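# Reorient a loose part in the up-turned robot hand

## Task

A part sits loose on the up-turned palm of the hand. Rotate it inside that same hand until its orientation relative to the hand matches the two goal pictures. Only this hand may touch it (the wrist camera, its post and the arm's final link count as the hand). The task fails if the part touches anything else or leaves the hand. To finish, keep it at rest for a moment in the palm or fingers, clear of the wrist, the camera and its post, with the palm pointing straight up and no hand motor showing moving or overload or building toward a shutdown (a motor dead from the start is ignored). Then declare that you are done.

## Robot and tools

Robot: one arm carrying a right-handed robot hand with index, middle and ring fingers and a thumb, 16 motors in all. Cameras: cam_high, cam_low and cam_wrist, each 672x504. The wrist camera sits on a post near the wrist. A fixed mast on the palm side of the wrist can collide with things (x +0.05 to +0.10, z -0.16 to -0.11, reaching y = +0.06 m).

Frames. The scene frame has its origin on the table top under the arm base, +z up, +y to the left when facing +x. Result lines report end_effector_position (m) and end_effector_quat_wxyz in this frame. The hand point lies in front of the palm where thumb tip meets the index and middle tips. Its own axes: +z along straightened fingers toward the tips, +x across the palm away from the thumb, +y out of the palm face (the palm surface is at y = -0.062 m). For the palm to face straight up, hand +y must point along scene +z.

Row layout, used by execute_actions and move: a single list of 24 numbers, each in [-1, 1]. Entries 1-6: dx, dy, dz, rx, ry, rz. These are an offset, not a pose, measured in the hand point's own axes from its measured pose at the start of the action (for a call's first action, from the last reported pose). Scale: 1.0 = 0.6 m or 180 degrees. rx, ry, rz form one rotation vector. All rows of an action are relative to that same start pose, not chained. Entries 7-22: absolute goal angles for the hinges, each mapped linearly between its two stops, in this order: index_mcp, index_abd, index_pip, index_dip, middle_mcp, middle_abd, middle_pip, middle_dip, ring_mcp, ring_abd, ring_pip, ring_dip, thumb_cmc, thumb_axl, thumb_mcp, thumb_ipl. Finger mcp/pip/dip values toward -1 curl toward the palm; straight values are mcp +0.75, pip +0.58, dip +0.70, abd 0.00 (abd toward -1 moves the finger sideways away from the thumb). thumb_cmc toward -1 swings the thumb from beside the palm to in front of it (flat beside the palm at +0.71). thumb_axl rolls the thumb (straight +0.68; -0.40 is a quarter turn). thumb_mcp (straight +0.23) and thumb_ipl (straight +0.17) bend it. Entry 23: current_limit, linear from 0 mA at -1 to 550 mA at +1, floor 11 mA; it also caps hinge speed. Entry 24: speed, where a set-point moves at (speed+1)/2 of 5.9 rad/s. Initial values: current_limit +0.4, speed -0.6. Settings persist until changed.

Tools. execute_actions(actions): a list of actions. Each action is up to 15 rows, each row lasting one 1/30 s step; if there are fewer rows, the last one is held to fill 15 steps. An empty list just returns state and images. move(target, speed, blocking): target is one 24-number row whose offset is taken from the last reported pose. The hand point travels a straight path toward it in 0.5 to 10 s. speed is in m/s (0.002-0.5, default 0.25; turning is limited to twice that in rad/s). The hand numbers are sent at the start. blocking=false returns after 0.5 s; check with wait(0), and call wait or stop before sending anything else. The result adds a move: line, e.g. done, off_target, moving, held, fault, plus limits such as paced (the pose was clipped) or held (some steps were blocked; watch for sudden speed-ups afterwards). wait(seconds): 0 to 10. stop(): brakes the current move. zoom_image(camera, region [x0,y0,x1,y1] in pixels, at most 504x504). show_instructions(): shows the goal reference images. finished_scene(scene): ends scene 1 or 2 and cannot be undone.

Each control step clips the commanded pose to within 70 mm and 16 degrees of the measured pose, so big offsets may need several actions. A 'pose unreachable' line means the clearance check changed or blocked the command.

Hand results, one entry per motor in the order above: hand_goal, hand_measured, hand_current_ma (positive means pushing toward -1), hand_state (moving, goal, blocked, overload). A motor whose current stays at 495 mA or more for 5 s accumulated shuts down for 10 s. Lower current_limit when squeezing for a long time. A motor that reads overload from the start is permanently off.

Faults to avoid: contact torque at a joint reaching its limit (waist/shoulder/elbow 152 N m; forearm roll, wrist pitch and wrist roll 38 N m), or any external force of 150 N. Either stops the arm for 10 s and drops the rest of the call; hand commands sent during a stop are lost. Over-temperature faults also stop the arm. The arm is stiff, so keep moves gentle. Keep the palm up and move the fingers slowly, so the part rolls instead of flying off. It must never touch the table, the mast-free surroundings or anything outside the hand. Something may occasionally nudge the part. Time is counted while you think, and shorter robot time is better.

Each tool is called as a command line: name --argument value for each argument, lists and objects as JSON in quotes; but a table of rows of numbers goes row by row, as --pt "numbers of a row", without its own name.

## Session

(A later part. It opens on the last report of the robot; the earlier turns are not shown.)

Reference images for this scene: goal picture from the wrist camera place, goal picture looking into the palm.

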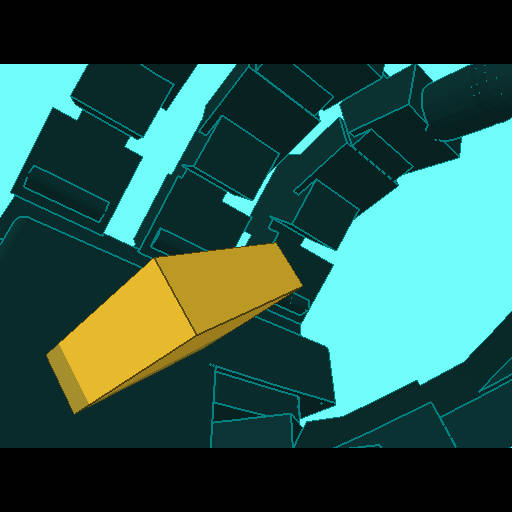

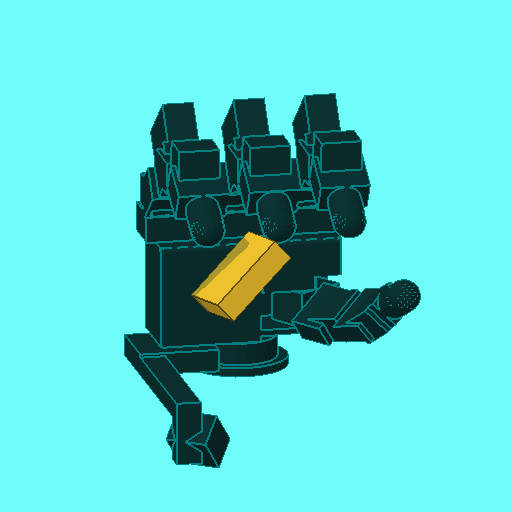

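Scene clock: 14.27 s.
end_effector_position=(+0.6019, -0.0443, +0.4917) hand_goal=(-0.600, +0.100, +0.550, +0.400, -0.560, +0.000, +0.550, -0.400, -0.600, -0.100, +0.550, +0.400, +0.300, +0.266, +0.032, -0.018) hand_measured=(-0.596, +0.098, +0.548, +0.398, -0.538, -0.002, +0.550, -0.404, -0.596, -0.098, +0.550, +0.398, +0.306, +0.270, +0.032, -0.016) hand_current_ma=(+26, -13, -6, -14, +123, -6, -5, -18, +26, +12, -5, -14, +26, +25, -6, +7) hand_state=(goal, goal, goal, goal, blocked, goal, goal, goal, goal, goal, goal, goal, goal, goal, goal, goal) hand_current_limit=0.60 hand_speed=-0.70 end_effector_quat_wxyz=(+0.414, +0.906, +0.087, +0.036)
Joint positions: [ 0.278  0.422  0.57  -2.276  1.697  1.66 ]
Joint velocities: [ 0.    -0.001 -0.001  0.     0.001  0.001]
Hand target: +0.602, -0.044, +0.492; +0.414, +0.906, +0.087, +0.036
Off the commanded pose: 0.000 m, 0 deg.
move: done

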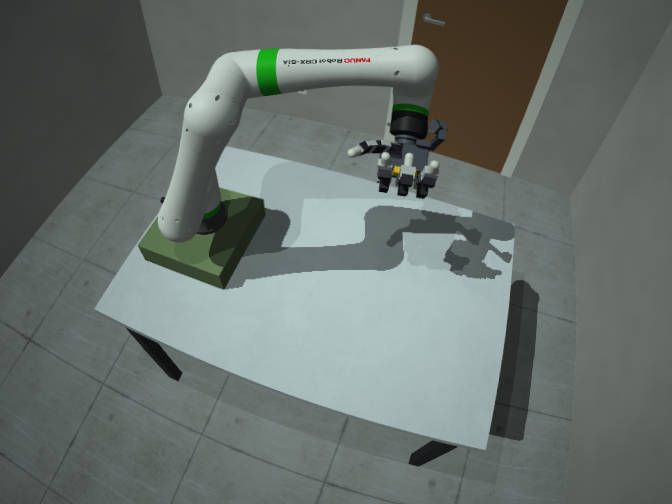

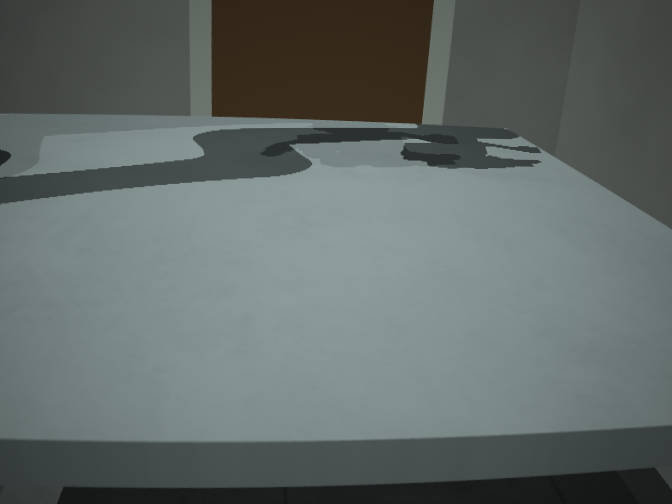

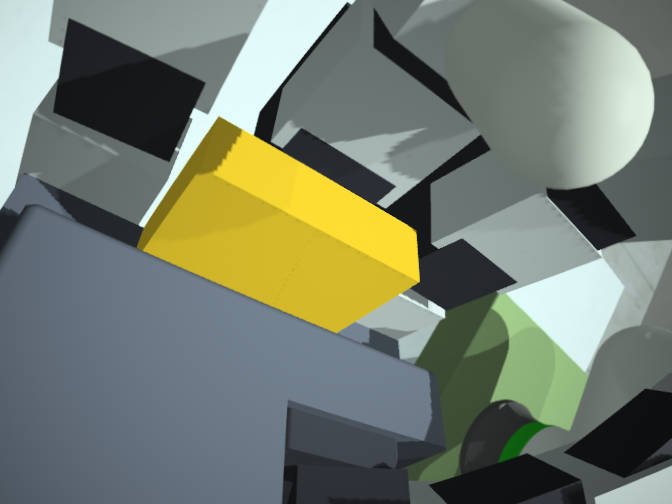

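move --target '[0,0,0,-0.2,0,0,0.6,-0.35,-0.95,-0.2,-0.52,0,0.55,0.3,0.6,0.0,-0.95,-0.2,0.3,0.266,0.032,-0.018,0.6,-0.4]' --speed 0.25

move --target '[0,0,0,0,0,0,0.23,-0.35,-0.95,-0.2,-0.52,0,0.55,0.3,0.23,0.0,-0.95,-0.2,0.3,0.266,0.032,-0.018,0.6,-0.5]'

Scene clock: 17.10 s.
end_effector_position=(+0.6018, -0.0446, +0.4914) hand_goal=(+0.600, -0.350, -0.950, -0.200, -0.520, +0.000, +0.550, +0.300, +0.600, +0.000, -0.950, -0.200, +0.300, +0.266, +0.032, -0.018) hand_measured=(+0.606, -0.346, -0.948, -0.198, -0.512, -0.004, +0.552, +0.298, +0.606, -0.002, -0.948, -0.198, +0.308, +0.270, +0.032, -0.016) hand_current_ma=(+34, +14, +9, +11, +44, -15, +7, -15, +38, -14, +8, +11, +37, +25, -6, +7) hand_state=(goal, goal, goal, goal, goal, goal, goal, goal, goal, goal, goal, goal, goal, goal, goal, goal) hand_current_limit=0.60 hand_speed=-0.40 end_effector_quat_wxyz=(+0.673, +0.734, +0.072, +0.062)
Joint positions: [ 0.42   0.536  0.389 -1.684  1.735  1.411]
Joint velocities: [-0.     0.002 -0.001  0.001 -0.    -0.003]
Hand target: +0.602, -0.045, +0.491; +0.673, +0.734, +0.072, +0.062
Off the commanded pose: 0.000 m, 0 deg.
move: done

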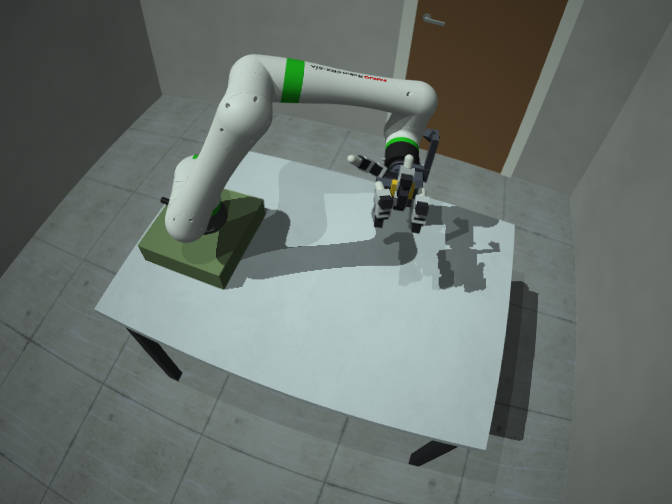

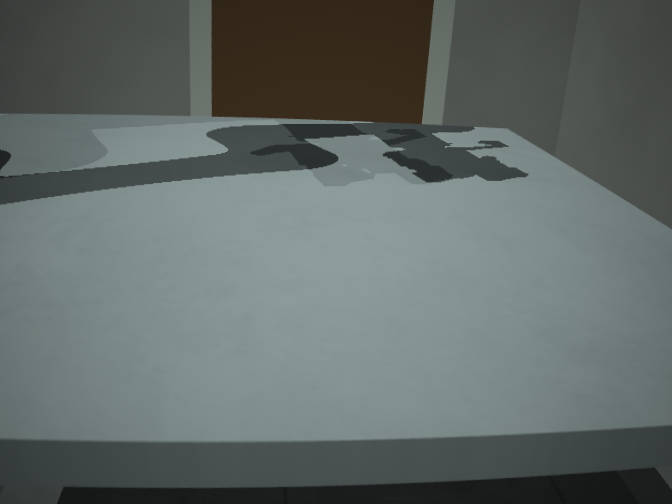

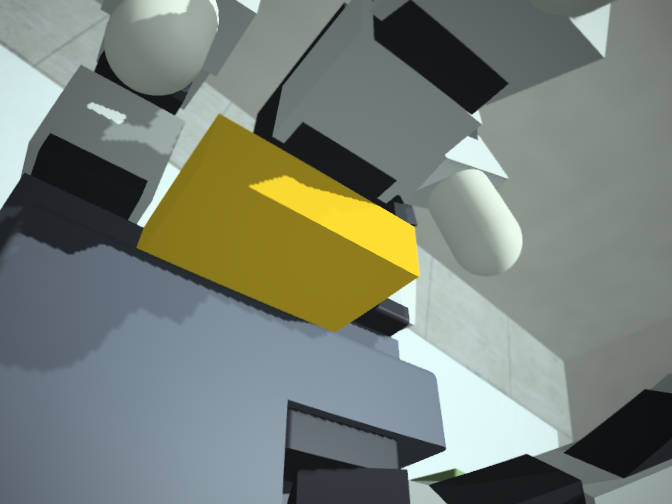

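Scene clock: 17.77 s.
end_effector_position=(+0.6018, -0.0446, +0.4914) hand_goal=(+0.230, -0.350, -0.950, -0.200, -0.520, +0.000, +0.550, +0.300, +0.230, +0.000, -0.950, -0.200, +0.300, +0.266, +0.032, -0.018) hand_measured=(+0.242, -0.346, -0.950, -0.198, -0.512, -0.004, +0.552, +0.298, +0.244, -0.002, -0.950, -0.198, +0.308, +0.270, +0.032, -0.016) hand_current_ma=(+78, +14, +3, +11, +44, -15, +7, -15, +78, -14, +2, +11, +37, +25, -6, +7) hand_state=(goal, goal, goal, goal, goal, goal, goal, goal, goal, goal, goal, goal, goal, goal, goal, goal) hand_current_limit=0.60 hand_speed=-0.50 end_effector_quat_wxyz=(+0.673, +0.734, +0.072, +0.062)
Joint positions: [ 0.42   0.536  0.389 -1.684  1.735  1.411]
Joint velocities: [-0.     0.    -0.     0.002  0.001  0.001]
Hand target: +0.602, -0.045, +0.491; +0.673, +0.734, +0.072, +0.062
Off the commanded pose: 0.000 m, 0 deg.
move: done

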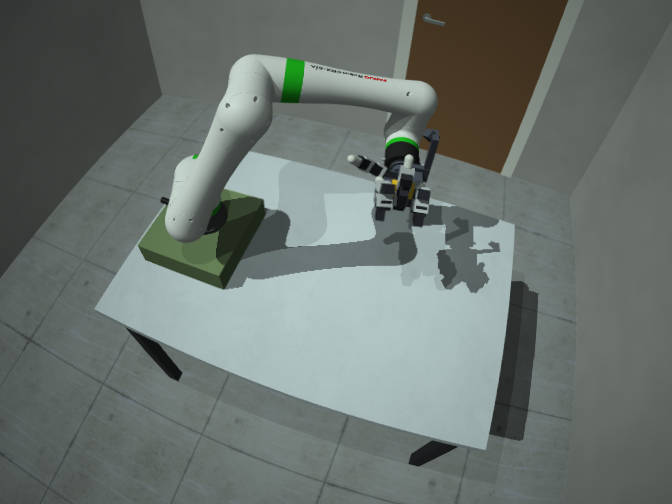

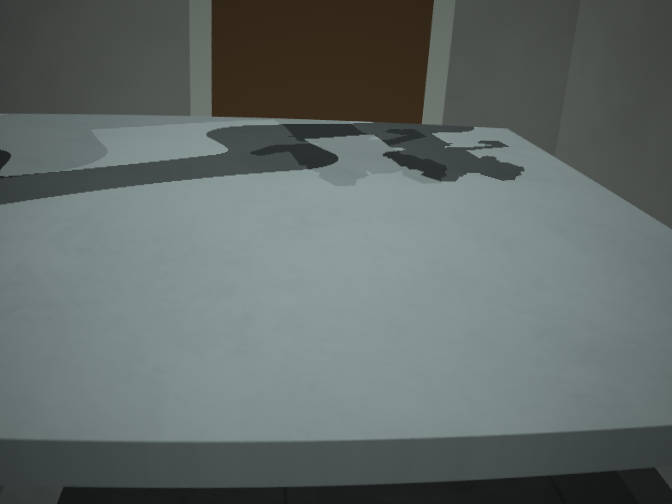

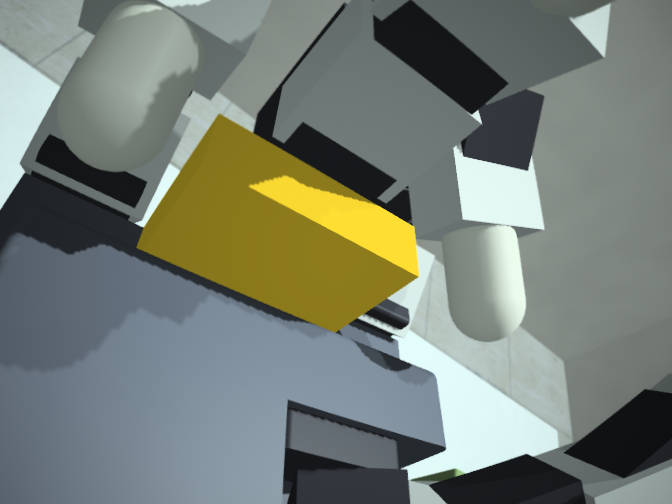

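execute_actions --actions '[[[0,0,0,0,0,0,0.12,-0.1,-0.98,-0.4,-0.48,0,0.55,0.3,0.12,-0.1,-0.98,-0.4,0.3,0.266,0.032,-0.018,0.6,-0.6]],[[0,0,0,0,0,0,0.12,0.3,-0.98,-0.4,-0.48,0,0.55,0.3,0.12,-0.25,-0.98,-0.4,0.3,0.266,0.032,-0.018,0.6,-0.6]]]'

Scene clock: 18.97 s.
end_effector_position=(+0.6018, -0.0446, +0.4914) hand_goal=(+0.120, +0.300, -0.980, -0.400, -0.480, +0.000, +0.550, +0.300, +0.120, -0.250, -0.980, -0.400, +0.300, +0.266, +0.032, -0.018) hand_measured=(+0.128, +0.228, -0.980, -0.398, -0.478, -0.002, +0.552, +0.298, +0.132, -0.228, -0.978, -0.398, +0.308, +0.270, +0.032, -0.016) hand_current_ma=(+45, -316, +1, +12, +11, -14, +7, -15, +63, +108, +15, +11, +37, +25, -6, +7) hand_state=(goal, blocked, goal, goal, goal, goal, goal, goal, goal, blocked, goal, goal, goal, goal, goal, goal) hand_current_limit=0.60 hand_speed=-0.60 end_effector_quat_wxyz=(+0.673, +0.734, +0.072, +0.062)
Joint positions: [ 0.42   0.536  0.389 -1.684  1.735  1.411]
Joint velocities: [-0.    -0.    -0.    -0.002  0.001  0.001]
Hand target: +0.602, -0.045, +0.491; +0.673, +0.734, +0.072, +0.062
Off the commanded pose: 0.000 m, 0 deg.
Step readings (end_effector_position; steps 1 to 15: 1st action; 16 to 30: 2nd action):
0: (+0.6018, -0.0446, +0.4914)
1: (+0.6018, -0.0446, +0.4914)
2: (+0.6018, -0.0446, +0.4914)
4: (+0.6018, -0.0446, +0.4914)
8: (+0.6018, -0.0446, +0.4914)
15: (+0.6018, -0.0446, +0.4914)
16: (+0.6018, -0.0446, +0.4914)
17: (+0.6018, -0.0446, +0.4914)
19: (+0.6018, -0.0446, +0.4914)
23: (+0.6018, -0.0446, +0.4914)
30: end_effector_position above

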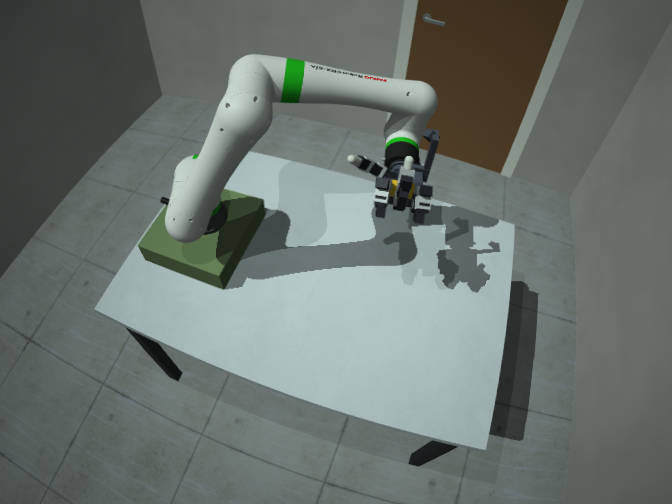

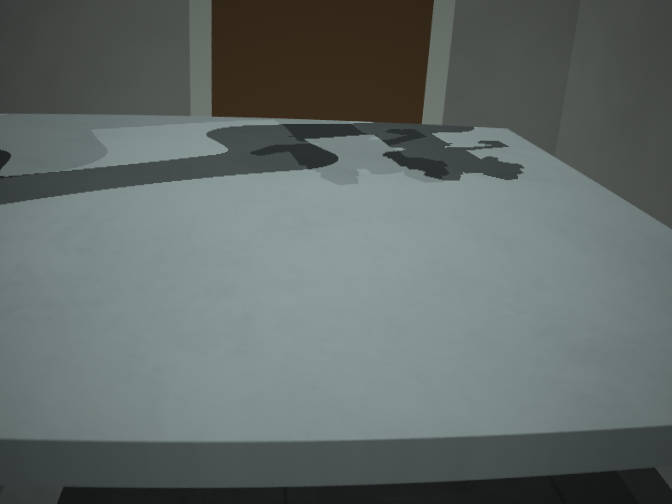

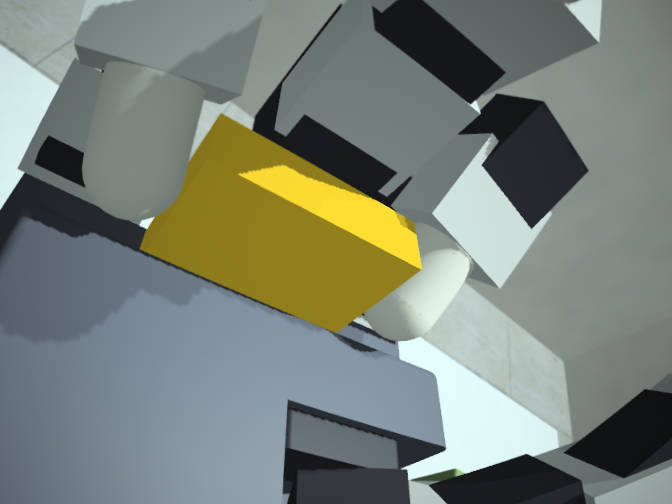

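execute_actions --actions '[[[0,0,0,0,0,0,0.075,0.37,-0.86,-0.48,-0.42,0,0.55,0.3,0.075,-0.37,-0.86,-0.48,0.3,0.266,0.032,-0.018,0.6,-0.85]],[[0,0,0,0,0,0,0.04,0.44,-0.74,-0.55,-0.42,0,0.55,0.3,0.04,-0.44,-0.74,-0.55,0.3,0.266,0.032,-0.018,0.6,-0.85]],[[0,0,0,0,0,0,0.0,0.54,-0.61,-0.62,-0.42,0,0.55,0.3,0.0,-0.54,-0.61,-0.62,0.3,0.266,0.032,-0.018,0.6,-0.85]]]'

Scene clock: 20.83 s.
end_effector_position=(+0.6018, -0.0446, +0.4914) hand_goal=(+0.000, +0.540, -0.610, -0.620, -0.420, +0.000, +0.550, +0.300, +0.000, -0.540, -0.610, -0.620, +0.300, +0.266, +0.032, -0.018) hand_measured=(+0.008, +0.472, -0.588, -0.616, -0.420, -0.002, +0.552, +0.298, +0.012, -0.488, -0.588, -0.616, +0.308, +0.270, +0.032, -0.016) hand_current_ma=(+51, -270, +130, +24, +2, -14, +7, -15, +65, +243, +131, +25, +37, +25, -6, +7) hand_state=(goal, moving, moving, goal, goal, goal, goal, goal, goal, blocked, moving, goal, goal, goal, goal, goal) hand_current_limit=0.60 hand_speed=-0.85 end_effector_quat_wxyz=(+0.673, +0.734, +0.072, +0.062)
Joint positions: [ 0.42   0.536  0.389 -1.684  1.735  1.411]
Joint velocities: [ 0.001  0.     0.     0.002 -0.002 -0.   ]
Hand target: +0.602, -0.045, +0.491; +0.673, +0.734, +0.072, +0.062
Off the commanded pose: 0.000 m, 0 deg.
Step readings (end_effector_position; steps 1 to 15: 1st action; 16 to 30: 2nd action; 31 to 45: 3rd action):
0: (+0.6018, -0.0446, +0.4914)
1: (+0.6018, -0.0446, +0.4914)
2: (+0.6018, -0.0446, +0.4914)
4: (+0.6018, -0.0446, +0.4914)
8: (+0.6018, -0.0446, +0.4914)
15: (+0.6018, -0.0446, +0.4914)
16: (+0.6018, -0.0446, +0.4914)
17: (+0.6018, -0.0446, +0.4914)
19: (+0.6018, -0.0446, +0.4914)
23: (+0.6018, -0.0446, +0.4914)
30: (+0.6018, -0.0446, +0.4914)
31: (+0.6018, -0.0446, +0.4914)
32: (+0.6018, -0.0446, +0.4914)
34: (+0.6018, -0.0446, +0.4914)
38: (+0.6018, -0.0446, +0.4914)
45: end_effector_position above

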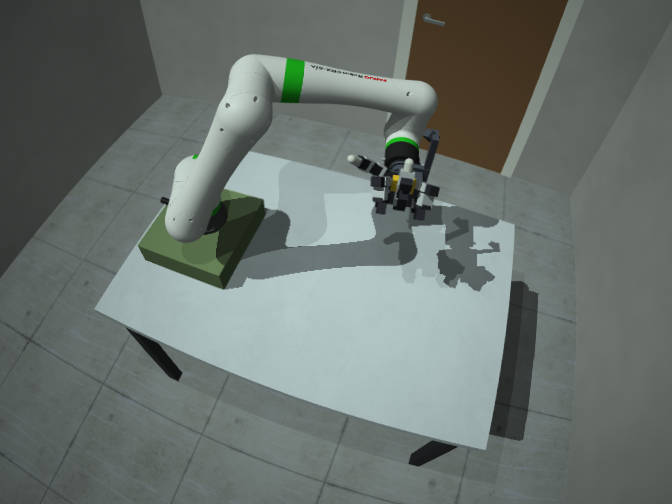

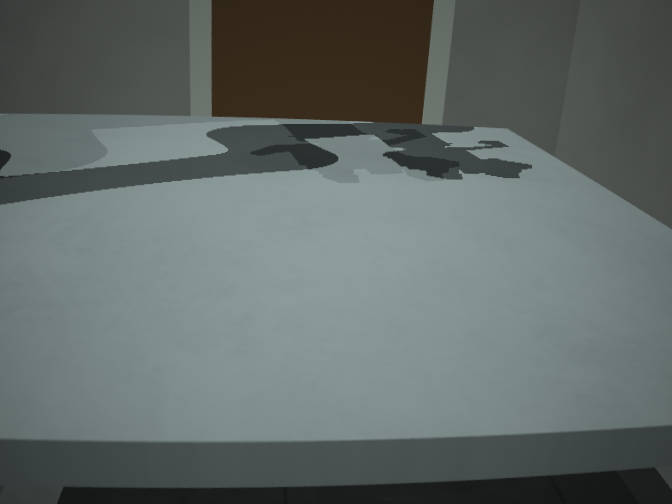

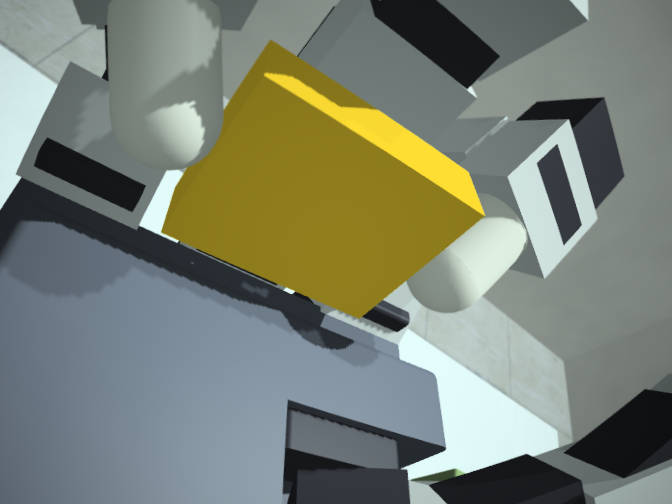

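execute_actions --actions '[[[0,0,0,0,0,0,0.03,0.53,-0.63,-0.62,-0.2,0,0.55,0.3,-0.05,-0.57,-0.64,-0.51,0.3,0.266,0.032,-0.018,0.6,-0.8]],[[0,0,0,0,0,0,0.065,0.51,-0.655,-0.62,0.05,0,0.55,0.3,-0.09,-0.61,-0.67,-0.40,0.3,0.266,0.032,-0.018,0.6,-0.8]],[[0,0,0,0,0,0,0.10,0.50,-0.68,-0.62,0.3,0,0.55,0.3,-0.13,-0.65,-0.70,-0.29,0.3,0.266,0.032,-0.018,0.6,-0.8]]]'

Scene clock: 23.20 s.
end_effector_position=(+0.6018, -0.0446, +0.4914) hand_goal=(+0.100, +0.500, -0.680, -0.620, +0.300, +0.000, +0.550, +0.300, -0.130, -0.650, -0.700, -0.290, +0.300, +0.266, +0.032, -0.018) hand_measured=(+0.112, +0.478, -0.658, -0.626, +0.234, -0.002, +0.552, +0.298, -0.136, -0.624, -0.648, -0.280, +0.308, +0.270, +0.032, -0.016) hand_current_ma=(+70, -93, +113, -30, +25, -14, +7, -13, -31, +122, +280, +56, +37, +25, -6, +7) hand_state=(goal, blocked, blocked, goal, moving, goal, goal, goal, goal, blocked, blocked, goal, goal, goal, goal, goal) hand_current_limit=0.60 hand_speed=-0.80 end_effector_quat_wxyz=(+0.673, +0.734, +0.072, +0.062)
Joint positions: [ 0.42   0.536  0.389 -1.684  1.735  1.411]
Joint velocities: [ 0.    -0.001 -0.     0.    -0.001 -0.001]
Hand target: +0.602, -0.045, +0.491; +0.673, +0.734, +0.072, +0.062
Off the commanded pose: 0.000 m, 0 deg.
Step readings (end_effector_position; steps 1 to 15: 1st action; 16 to 30: 2nd action; 31 to 45: 3rd action):
0: (+0.6018, -0.0446, +0.4914)
1: (+0.6018, -0.0446, +0.4914)
2: (+0.6018, -0.0446, +0.4914)
4: (+0.6018, -0.0446, +0.4914)
8: (+0.6018, -0.0446, +0.4914)
15: (+0.6018, -0.0446, +0.4914)
16: (+0.6018, -0.0446, +0.4914)
17: (+0.6018, -0.0446, +0.4914)
19: (+0.6018, -0.0446, +0.4914)
23: (+0.6018, -0.0446, +0.4914)
30: (+0.6018, -0.0446, +0.4914)
31: (+0.6018, -0.0446, +0.4914)
32: (+0.6018, -0.0446, +0.4914)
34: (+0.6018, -0.0446, +0.4914)
38: (+0.6018, -0.0446, +0.4914)
45: end_effector_position above

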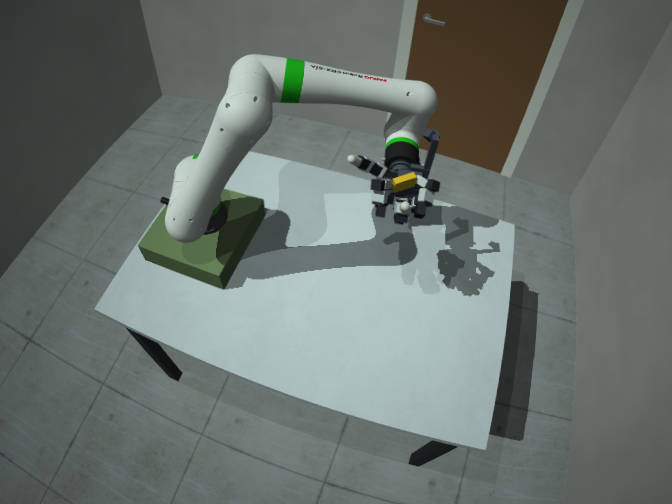

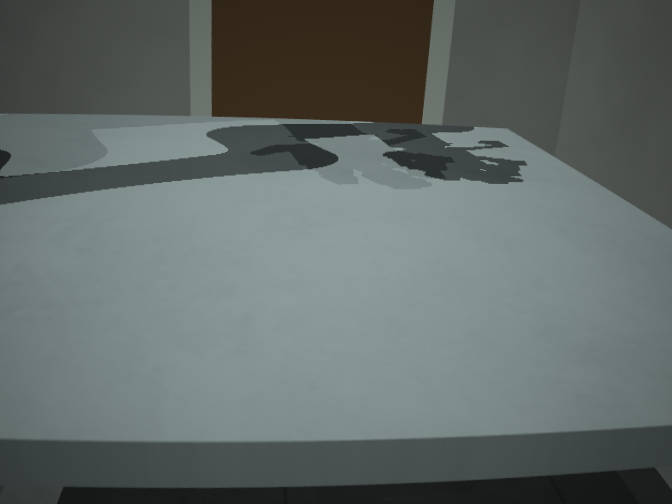

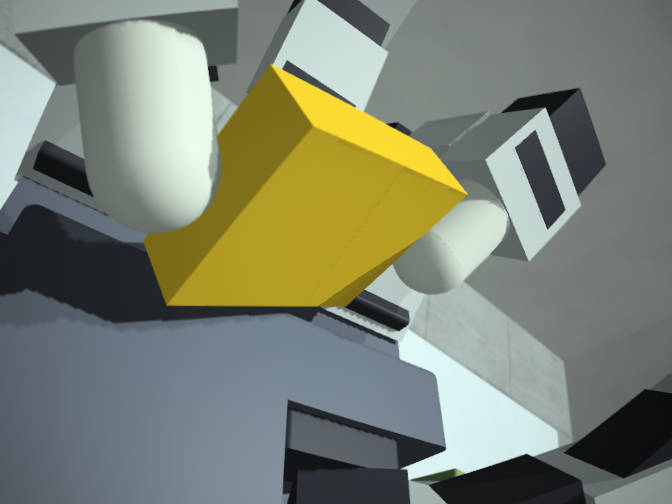

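execute_actions --actions '[[[0,0,0,-0.015,0,0,0.12,0.53,-0.695,-0.62,0.35,0,0.45,0.1,-0.16,-0.71,-0.71,-0.21,0.3,0.266,0.032,-0.018,0.6,-0.85]]]'

Scene clock: 24.13 s.
end_effector_position=(+0.6018, -0.0446, +0.4914) hand_goal=(+0.120, +0.530, -0.694, -0.620, +0.350, +0.000, +0.450, +0.100, -0.160, -0.710, -0.710, -0.210, +0.300, +0.266, +0.032, -0.018) hand_measured=(+0.132, +0.504, -0.682, -0.626, +0.360, -0.002, +0.458, +0.150, -0.166, -0.692, -0.666, -0.200, +0.308, +0.270, +0.032, -0.016) hand_current_ma=(+66, -111, +65, -34, +52, -14, +44, +31, -32, +85, +232, +48, +39, +25, -5, +7) hand_state=(goal, blocked, goal, goal, goal, goal, goal, moving, goal, goal, blocked, goal, goal, goal, goal, goal) hand_current_limit=0.60 hand_speed=-0.85 end_effector_quat_wxyz=(+0.690, +0.718, +0.071, +0.063)
Joint positions: [ 0.424  0.548  0.377 -1.642  1.744  1.393]
Joint velocities: [ 0.    -0.    -0.001  0.002 -0.    -0.002]
Hand target: +0.602, -0.045, +0.491; +0.690, +0.718, +0.071, +0.063
Off the commanded pose: 0.000 m, 0 deg.
Step readings (end_effector_position):
0: (+0.6018, -0.0446, +0.4914)
1: (+0.6018, -0.0446, +0.4914)
2: (+0.6018, -0.0446, +0.4916)
4: (+0.6018, -0.0445, +0.4913)
8: (+0.6018, -0.0446, +0.4914)
15: end_effector_position above

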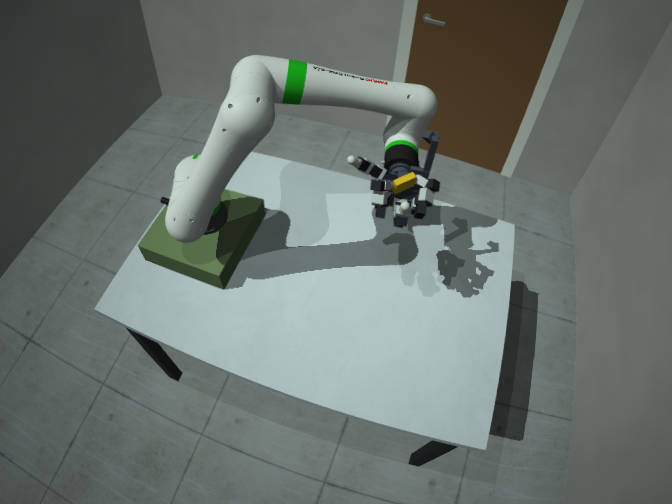

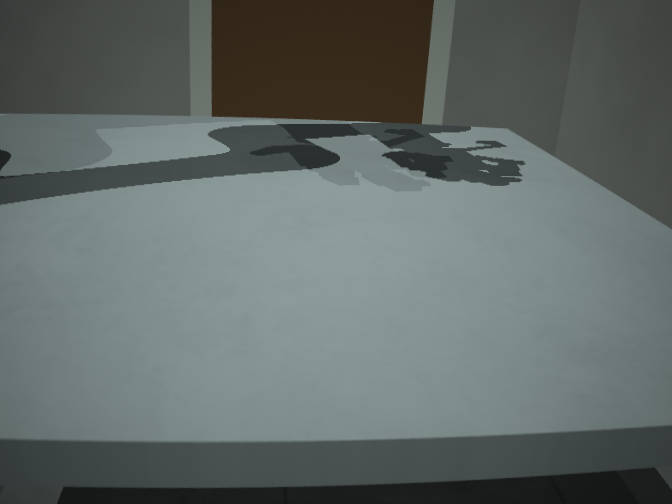

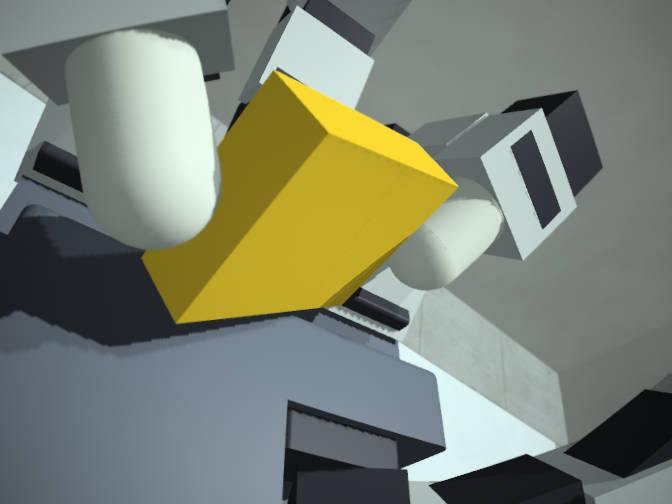

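execute_actions --actions '[[[0,0,0,0,0,0,0.125,0.545,-0.70,-0.62,0.36,0,0.15,-0.3,-0.175,-0.74,-0.72,-0.17,0.3,0.266,0.032,-0.018,0.6,-0.6]],[[0,0,0,0,0,0,0.135,0.565,-0.71,-0.62,0.33,0,-0.09,-0.68,-0.195,-0.78,-0.735,-0.125,0.3,0.266,0.032,-0.018,0.6,-0.6]]]'

Scene clock: 26.03 s.
end_effector_position=(+0.6018, -0.0446, +0.4913) hand_goal=(+0.136, +0.566, -0.710, -0.620, +0.330, +0.000, -0.090, -0.680, -0.194, -0.780, -0.734, -0.124, +0.300, +0.266, +0.032, -0.018) hand_measured=(+0.146, +0.548, -0.702, -0.626, +0.354, -0.002, -0.086, -0.674, -0.198, -0.766, -0.696, -0.116, +0.308, +0.270, +0.032, -0.016) hand_current_ma=(+55, -80, +38, -34, +125, -14, +21, +0, -27, +63, +206, +44, +39, +25, -5, +7) hand_state=(goal, goal, goal, goal, blocked, goal, goal, moving, goal, goal, blocked, goal, goal, goal, goal, goal) hand_current_limit=0.60 hand_speed=-0.60 end_effector_quat_wxyz=(+0.690, +0.718, +0.071, +0.063)
Joint positions: [ 0.424  0.548  0.377 -1.642  1.744  1.393]
Joint velocities: [-0.    -0.001 -0.001  0.002  0.001 -0.001]
Hand target: +0.602, -0.045, +0.491; +0.690, +0.718, +0.071, +0.063
Off the commanded pose: 0.000 m, 0 deg.
Step readings (end_effector_position; steps 1 to 15: 1st action; 16 to 30: 2nd action):
0: (+0.6018, -0.0446, +0.4913)
1: (+0.6018, -0.0446, +0.4913)
2: (+0.6018, -0.0446, +0.4913)
4: (+0.6018, -0.0446, +0.4913)
8: (+0.6018, -0.0446, +0.4913)
15: (+0.6018, -0.0446, +0.4913)
16: (+0.6018, -0.0446, +0.4913)
17: (+0.6018, -0.0446, +0.4913)
19: (+0.6018, -0.0446, +0.4913)
23: (+0.6018, -0.0446, +0.4913)
30: end_effector_position above

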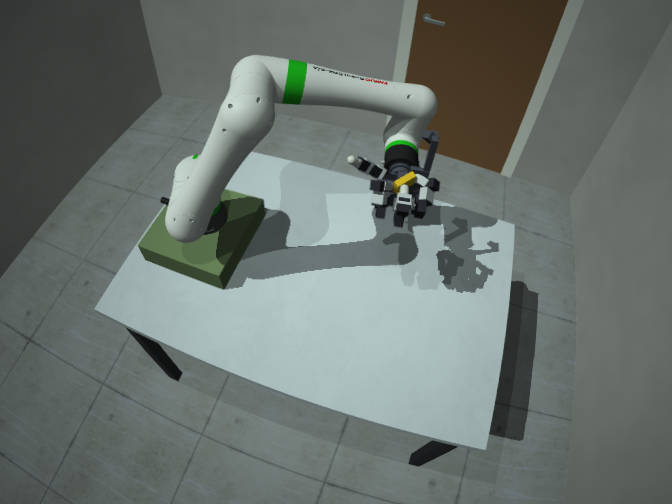

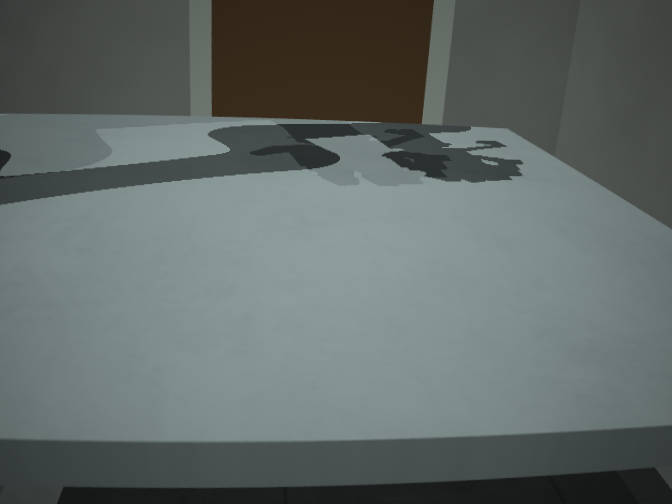

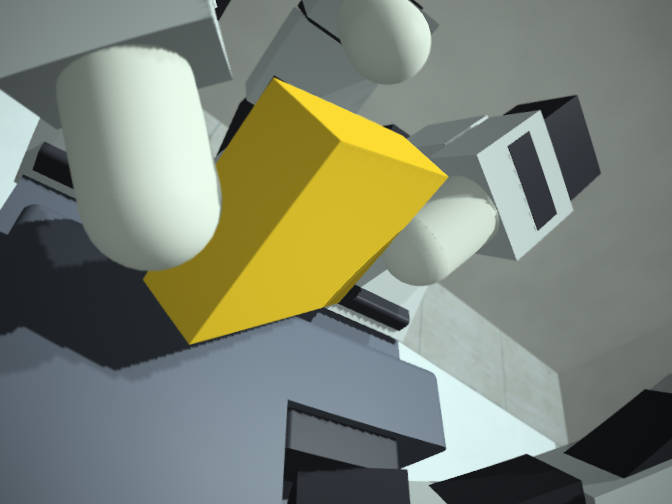

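execute_actions --actions '[[[0,0,0,-0.015,0,0,0.136,0.575,-0.715,-0.62,0.64,0,-0.12,-0.72,-0.194,-0.79,-0.74,-0.124,0.3,0.266,0.032,-0.018,0.6,-0.6]],[[0,0,0,0,0,0,0.136,0.575,-0.715,-0.62,0.64,0,-0.28,-0.81,-0.194,-0.79,-0.74,-0.124,0.3,0.266,0.032,-0.018,0.6,-0.7]]]'

Scene clock: 27.40 s.
end_effector_position=(+0.6018, -0.0447, +0.4913) hand_goal=(+0.136, +0.576, -0.714, -0.620, +0.640, +0.000, -0.280, -0.810, -0.194, -0.790, -0.740, -0.124, +0.300, +0.266, +0.032, -0.018) hand_measured=(+0.146, +0.556, -0.704, -0.628, +0.648, -0.002, -0.276, -0.808, -0.200, -0.774, -0.696, -0.114, +0.308, +0.270, +0.032, -0.016) hand_current_ma=(+63, -90, +46, -41, +48, -14, +23, +11, -38, +72, +232, +56, +39, +25, -4, +7) hand_state=(goal, blocked, goal, goal, goal, goal, goal, goal, goal, goal, blocked, goal, goal, goal, goal, goal) hand_current_limit=0.60 hand_speed=-0.70 end_effector_quat_wxyz=(+0.707, +0.701, +0.070, +0.065)
Joint positions: [ 0.427  0.561  0.364 -1.6    1.754  1.376]
Joint velocities: [-0.     0.001 -0.     0.    -0.    -0.001]
Hand target: +0.602, -0.045, +0.491; +0.707, +0.701, +0.070, +0.065
Off the commanded pose: 0.000 m, 0 deg.
Step readings (end_effector_position; steps 1 to 15: 1st action; 16 to 30: 2nd action):
0: (+0.6018, -0.0446, +0.4913)
1: (+0.6018, -0.0446, +0.4913)
2: (+0.6017, -0.0446, +0.4915)
4: (+0.6018, -0.0445, +0.4913)
8: (+0.6018, -0.0446, +0.4914)
15: (+0.6018, -0.0447, +0.4913)
16: (+0.6018, -0.0447, +0.4913)
17: (+0.6018, -0.0447, +0.4913)
19: (+0.6018, -0.0447, +0.4913)
23: (+0.6018, -0.0447, +0.4913)
30: end_effector_position above

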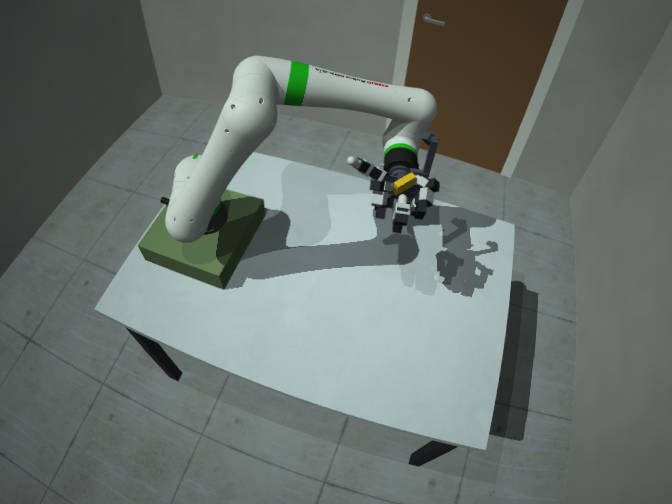

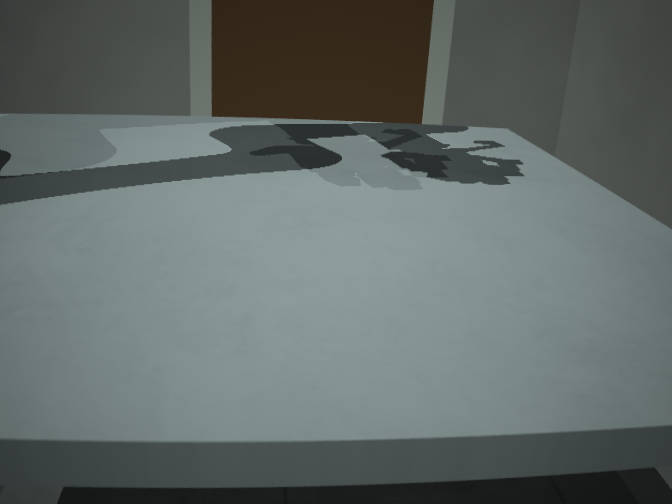

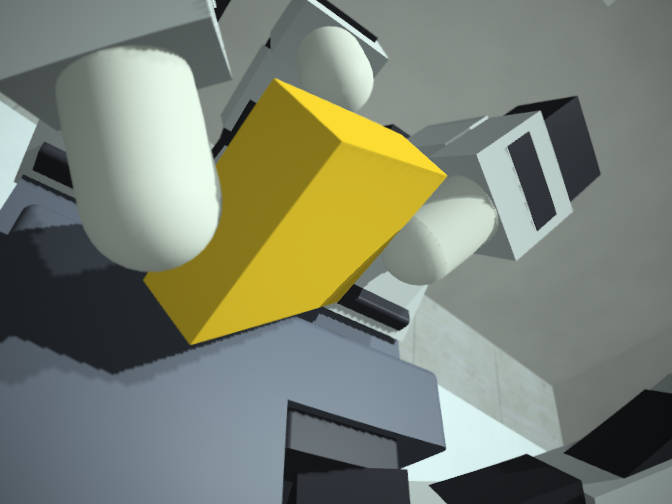

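move --target '[0,0,0,0,0,0,0.136,0.575,-0.715,-0.62,0.33,0,-0.40,-0.64,-0.194,-0.79,-0.74,-0.124,0.3,0.266,0.032,-0.018,0.6,-0.75]'

Scene clock: 28.50 s.
end_effector_position=(+0.6018, -0.0447, +0.4913) hand_goal=(+0.136, +0.576, -0.714, -0.620, +0.330, +0.000, -0.400, -0.640, -0.194, -0.790, -0.740, -0.124, +0.300, +0.266, +0.032, -0.018) hand_measured=(+0.146, +0.556, -0.704, -0.628, +0.352, -0.002, -0.398, -0.644, -0.202, -0.774, -0.696, -0.114, +0.308, +0.270, +0.032, -0.016) hand_current_ma=(+63, -89, +45, -41, +123, -14, +13, -19, -40, +72, +232, +56, +39, +25, -4, +7) hand_state=(goal, blocked, goal, goal, blocked, goal, goal, goal, goal, goal, blocked, goal, goal, goal, goal, goal) hand_current_limit=0.60 hand_speed=-0.75 end_effector_quat_wxyz=(+0.707, +0.701, +0.070, +0.065)
Joint positions: [ 0.427  0.561  0.364 -1.6    1.754  1.376]
Joint velocities: [-0.     0.     0.001 -0.    -0.001  0.   ]
Hand target: +0.602, -0.045, +0.491; +0.707, +0.701, +0.070, +0.065
Off the commanded pose: 0.000 m, 0 deg.
move: done

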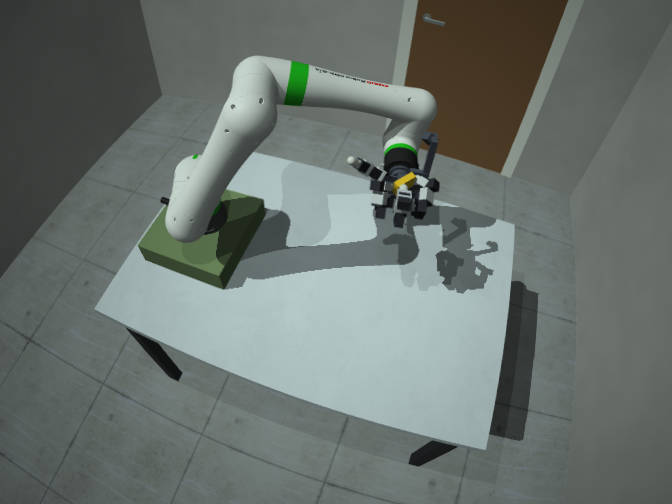

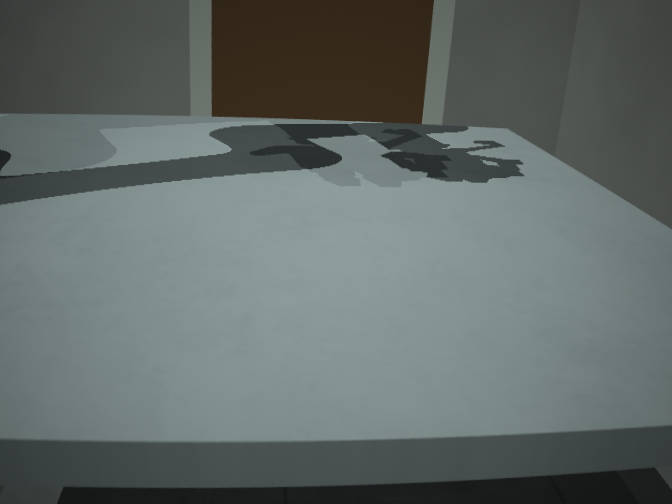

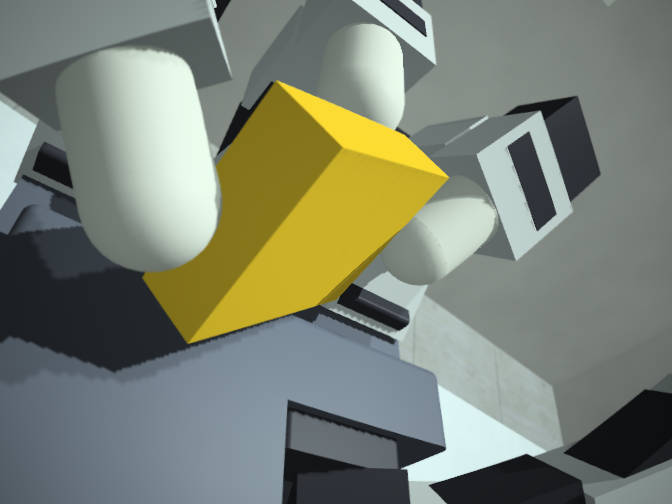

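move --target '[0,0,0,0,0,0,0.136,0.575,-0.715,-0.62,0.265,0,-0.40,-0.64,-0.194,-0.79,-0.74,-0.124,0.3,0.266,0.032,-0.018,0.6,-0.92]'

Scene clock: 29.30 s.
end_effector_position=(+0.6018, -0.0447, +0.4913) hand_goal=(+0.136, +0.576, -0.714, -0.620, +0.266, +0.000, -0.400, -0.640, -0.194, -0.790, -0.740, -0.124, +0.300, +0.266, +0.032, -0.018) hand_measured=(+0.146, +0.556, -0.708, -0.628, +0.296, -0.002, -0.398, -0.642, -0.202, -0.776, -0.696, -0.114, +0.308, +0.270, +0.032, -0.016) hand_current_ma=(+63, -89, +32, -41, +158, -14, +13, -11, -43, +69, +232, +56, +39, +25, -4, +7) hand_state=(goal, blocked, goal, goal, blocked, goal, goal, goal, goal, goal, blocked, goal, goal, goal, goal, goal) hand_current_limit=0.60 hand_speed=-0.92 end_effector_quat_wxyz=(+0.707, +0.701, +0.070, +0.065)
Joint positions: [ 0.427  0.561  0.364 -1.6    1.754  1.376]
Joint velocities: [ 0.     0.     0.     0.001  0.    -0.001]
Hand target: +0.602, -0.045, +0.491; +0.707, +0.701, +0.070, +0.065
Off the commanded pose: 0.000 m, 0 deg.
move: done

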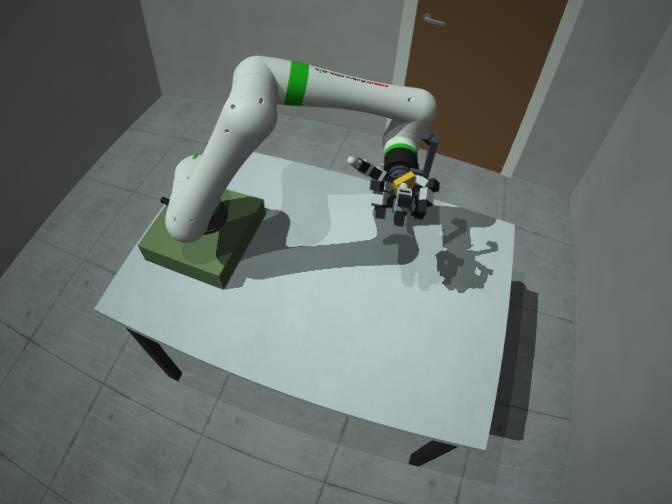

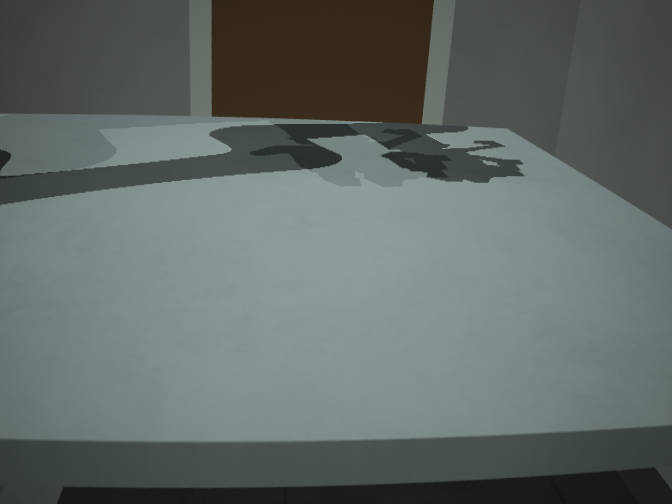

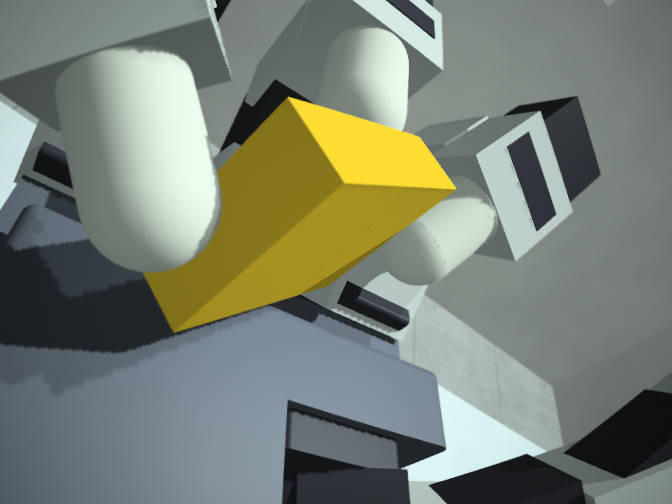

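wait --seconds 1

Scene clock: 30.53 s.
end_effector_position=(+0.6018, -0.0447, +0.4913) hand_goal=(+0.136, +0.576, -0.714, -0.620, +0.266, +0.000, -0.400, -0.640, -0.194, -0.790, -0.740, -0.124, +0.300, +0.266, +0.032, -0.018) hand_measured=(+0.146, +0.556, -0.708, -0.628, +0.296, -0.002, -0.398, -0.642, -0.202, -0.776, -0.696, -0.114, +0.308, +0.270, +0.032, -0.016) hand_current_ma=(+63, -89, +31, -41, +158, -14, +13, -11, -43, +69, +232, +56, +39, +25, -4, +7) hand_state=(goal, blocked, goal, goal, blocked, goal, goal, goal, goal, goal, blocked, goal, goal, goal, goal, goal) hand_current_limit=0.60 hand_speed=-0.92 end_effector_quat_wxyz=(+0.707, +0.701, +0.070, +0.065)
Joint positions: [ 0.427  0.561  0.364 -1.6    1.754  1.376]
Joint velocities: [-0.     0.001 -0.001 -0.     0.    -0.   ]
Hand target: +0.602, -0.045, +0.491; +0.707, +0.701, +0.070, +0.065
Off the commanded pose: 0.000 m, 0 deg.
wait: 1.00 s; at rest from the start

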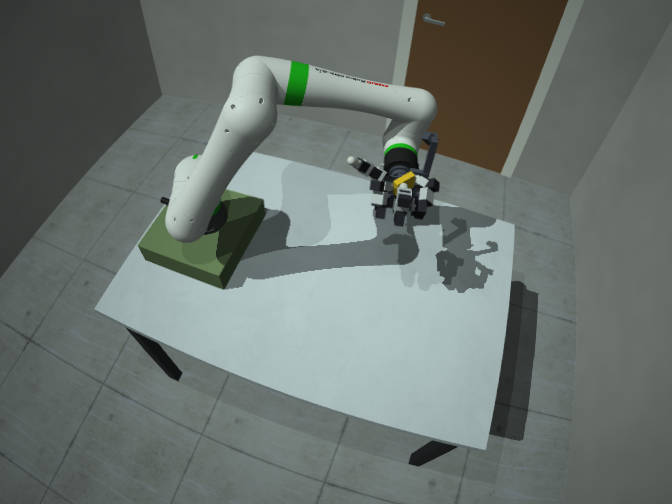

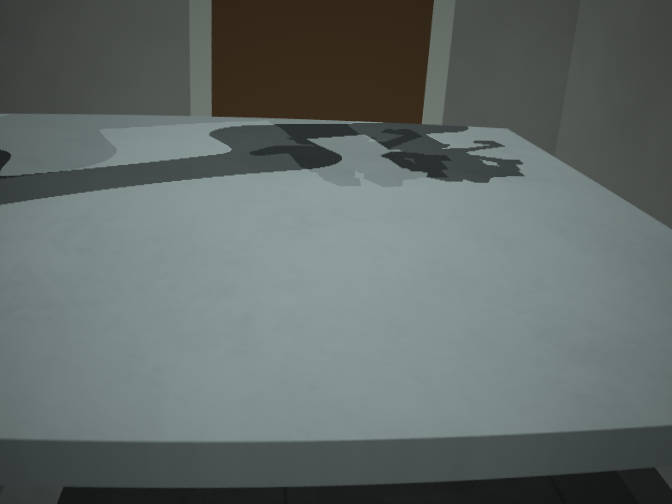

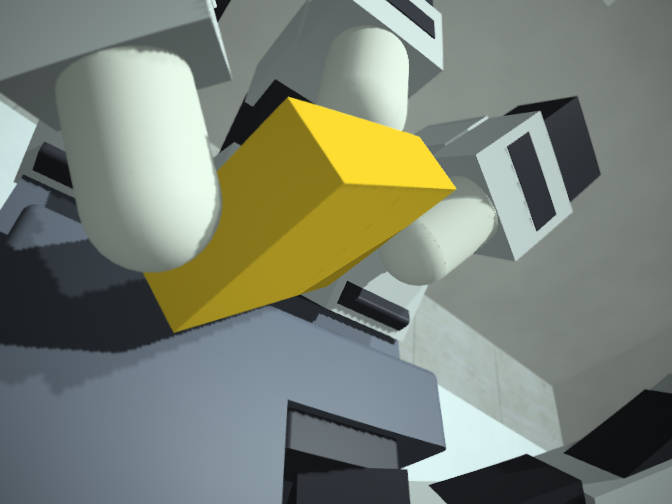

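finished_scene --scene 2

The scene is finished: the task was done.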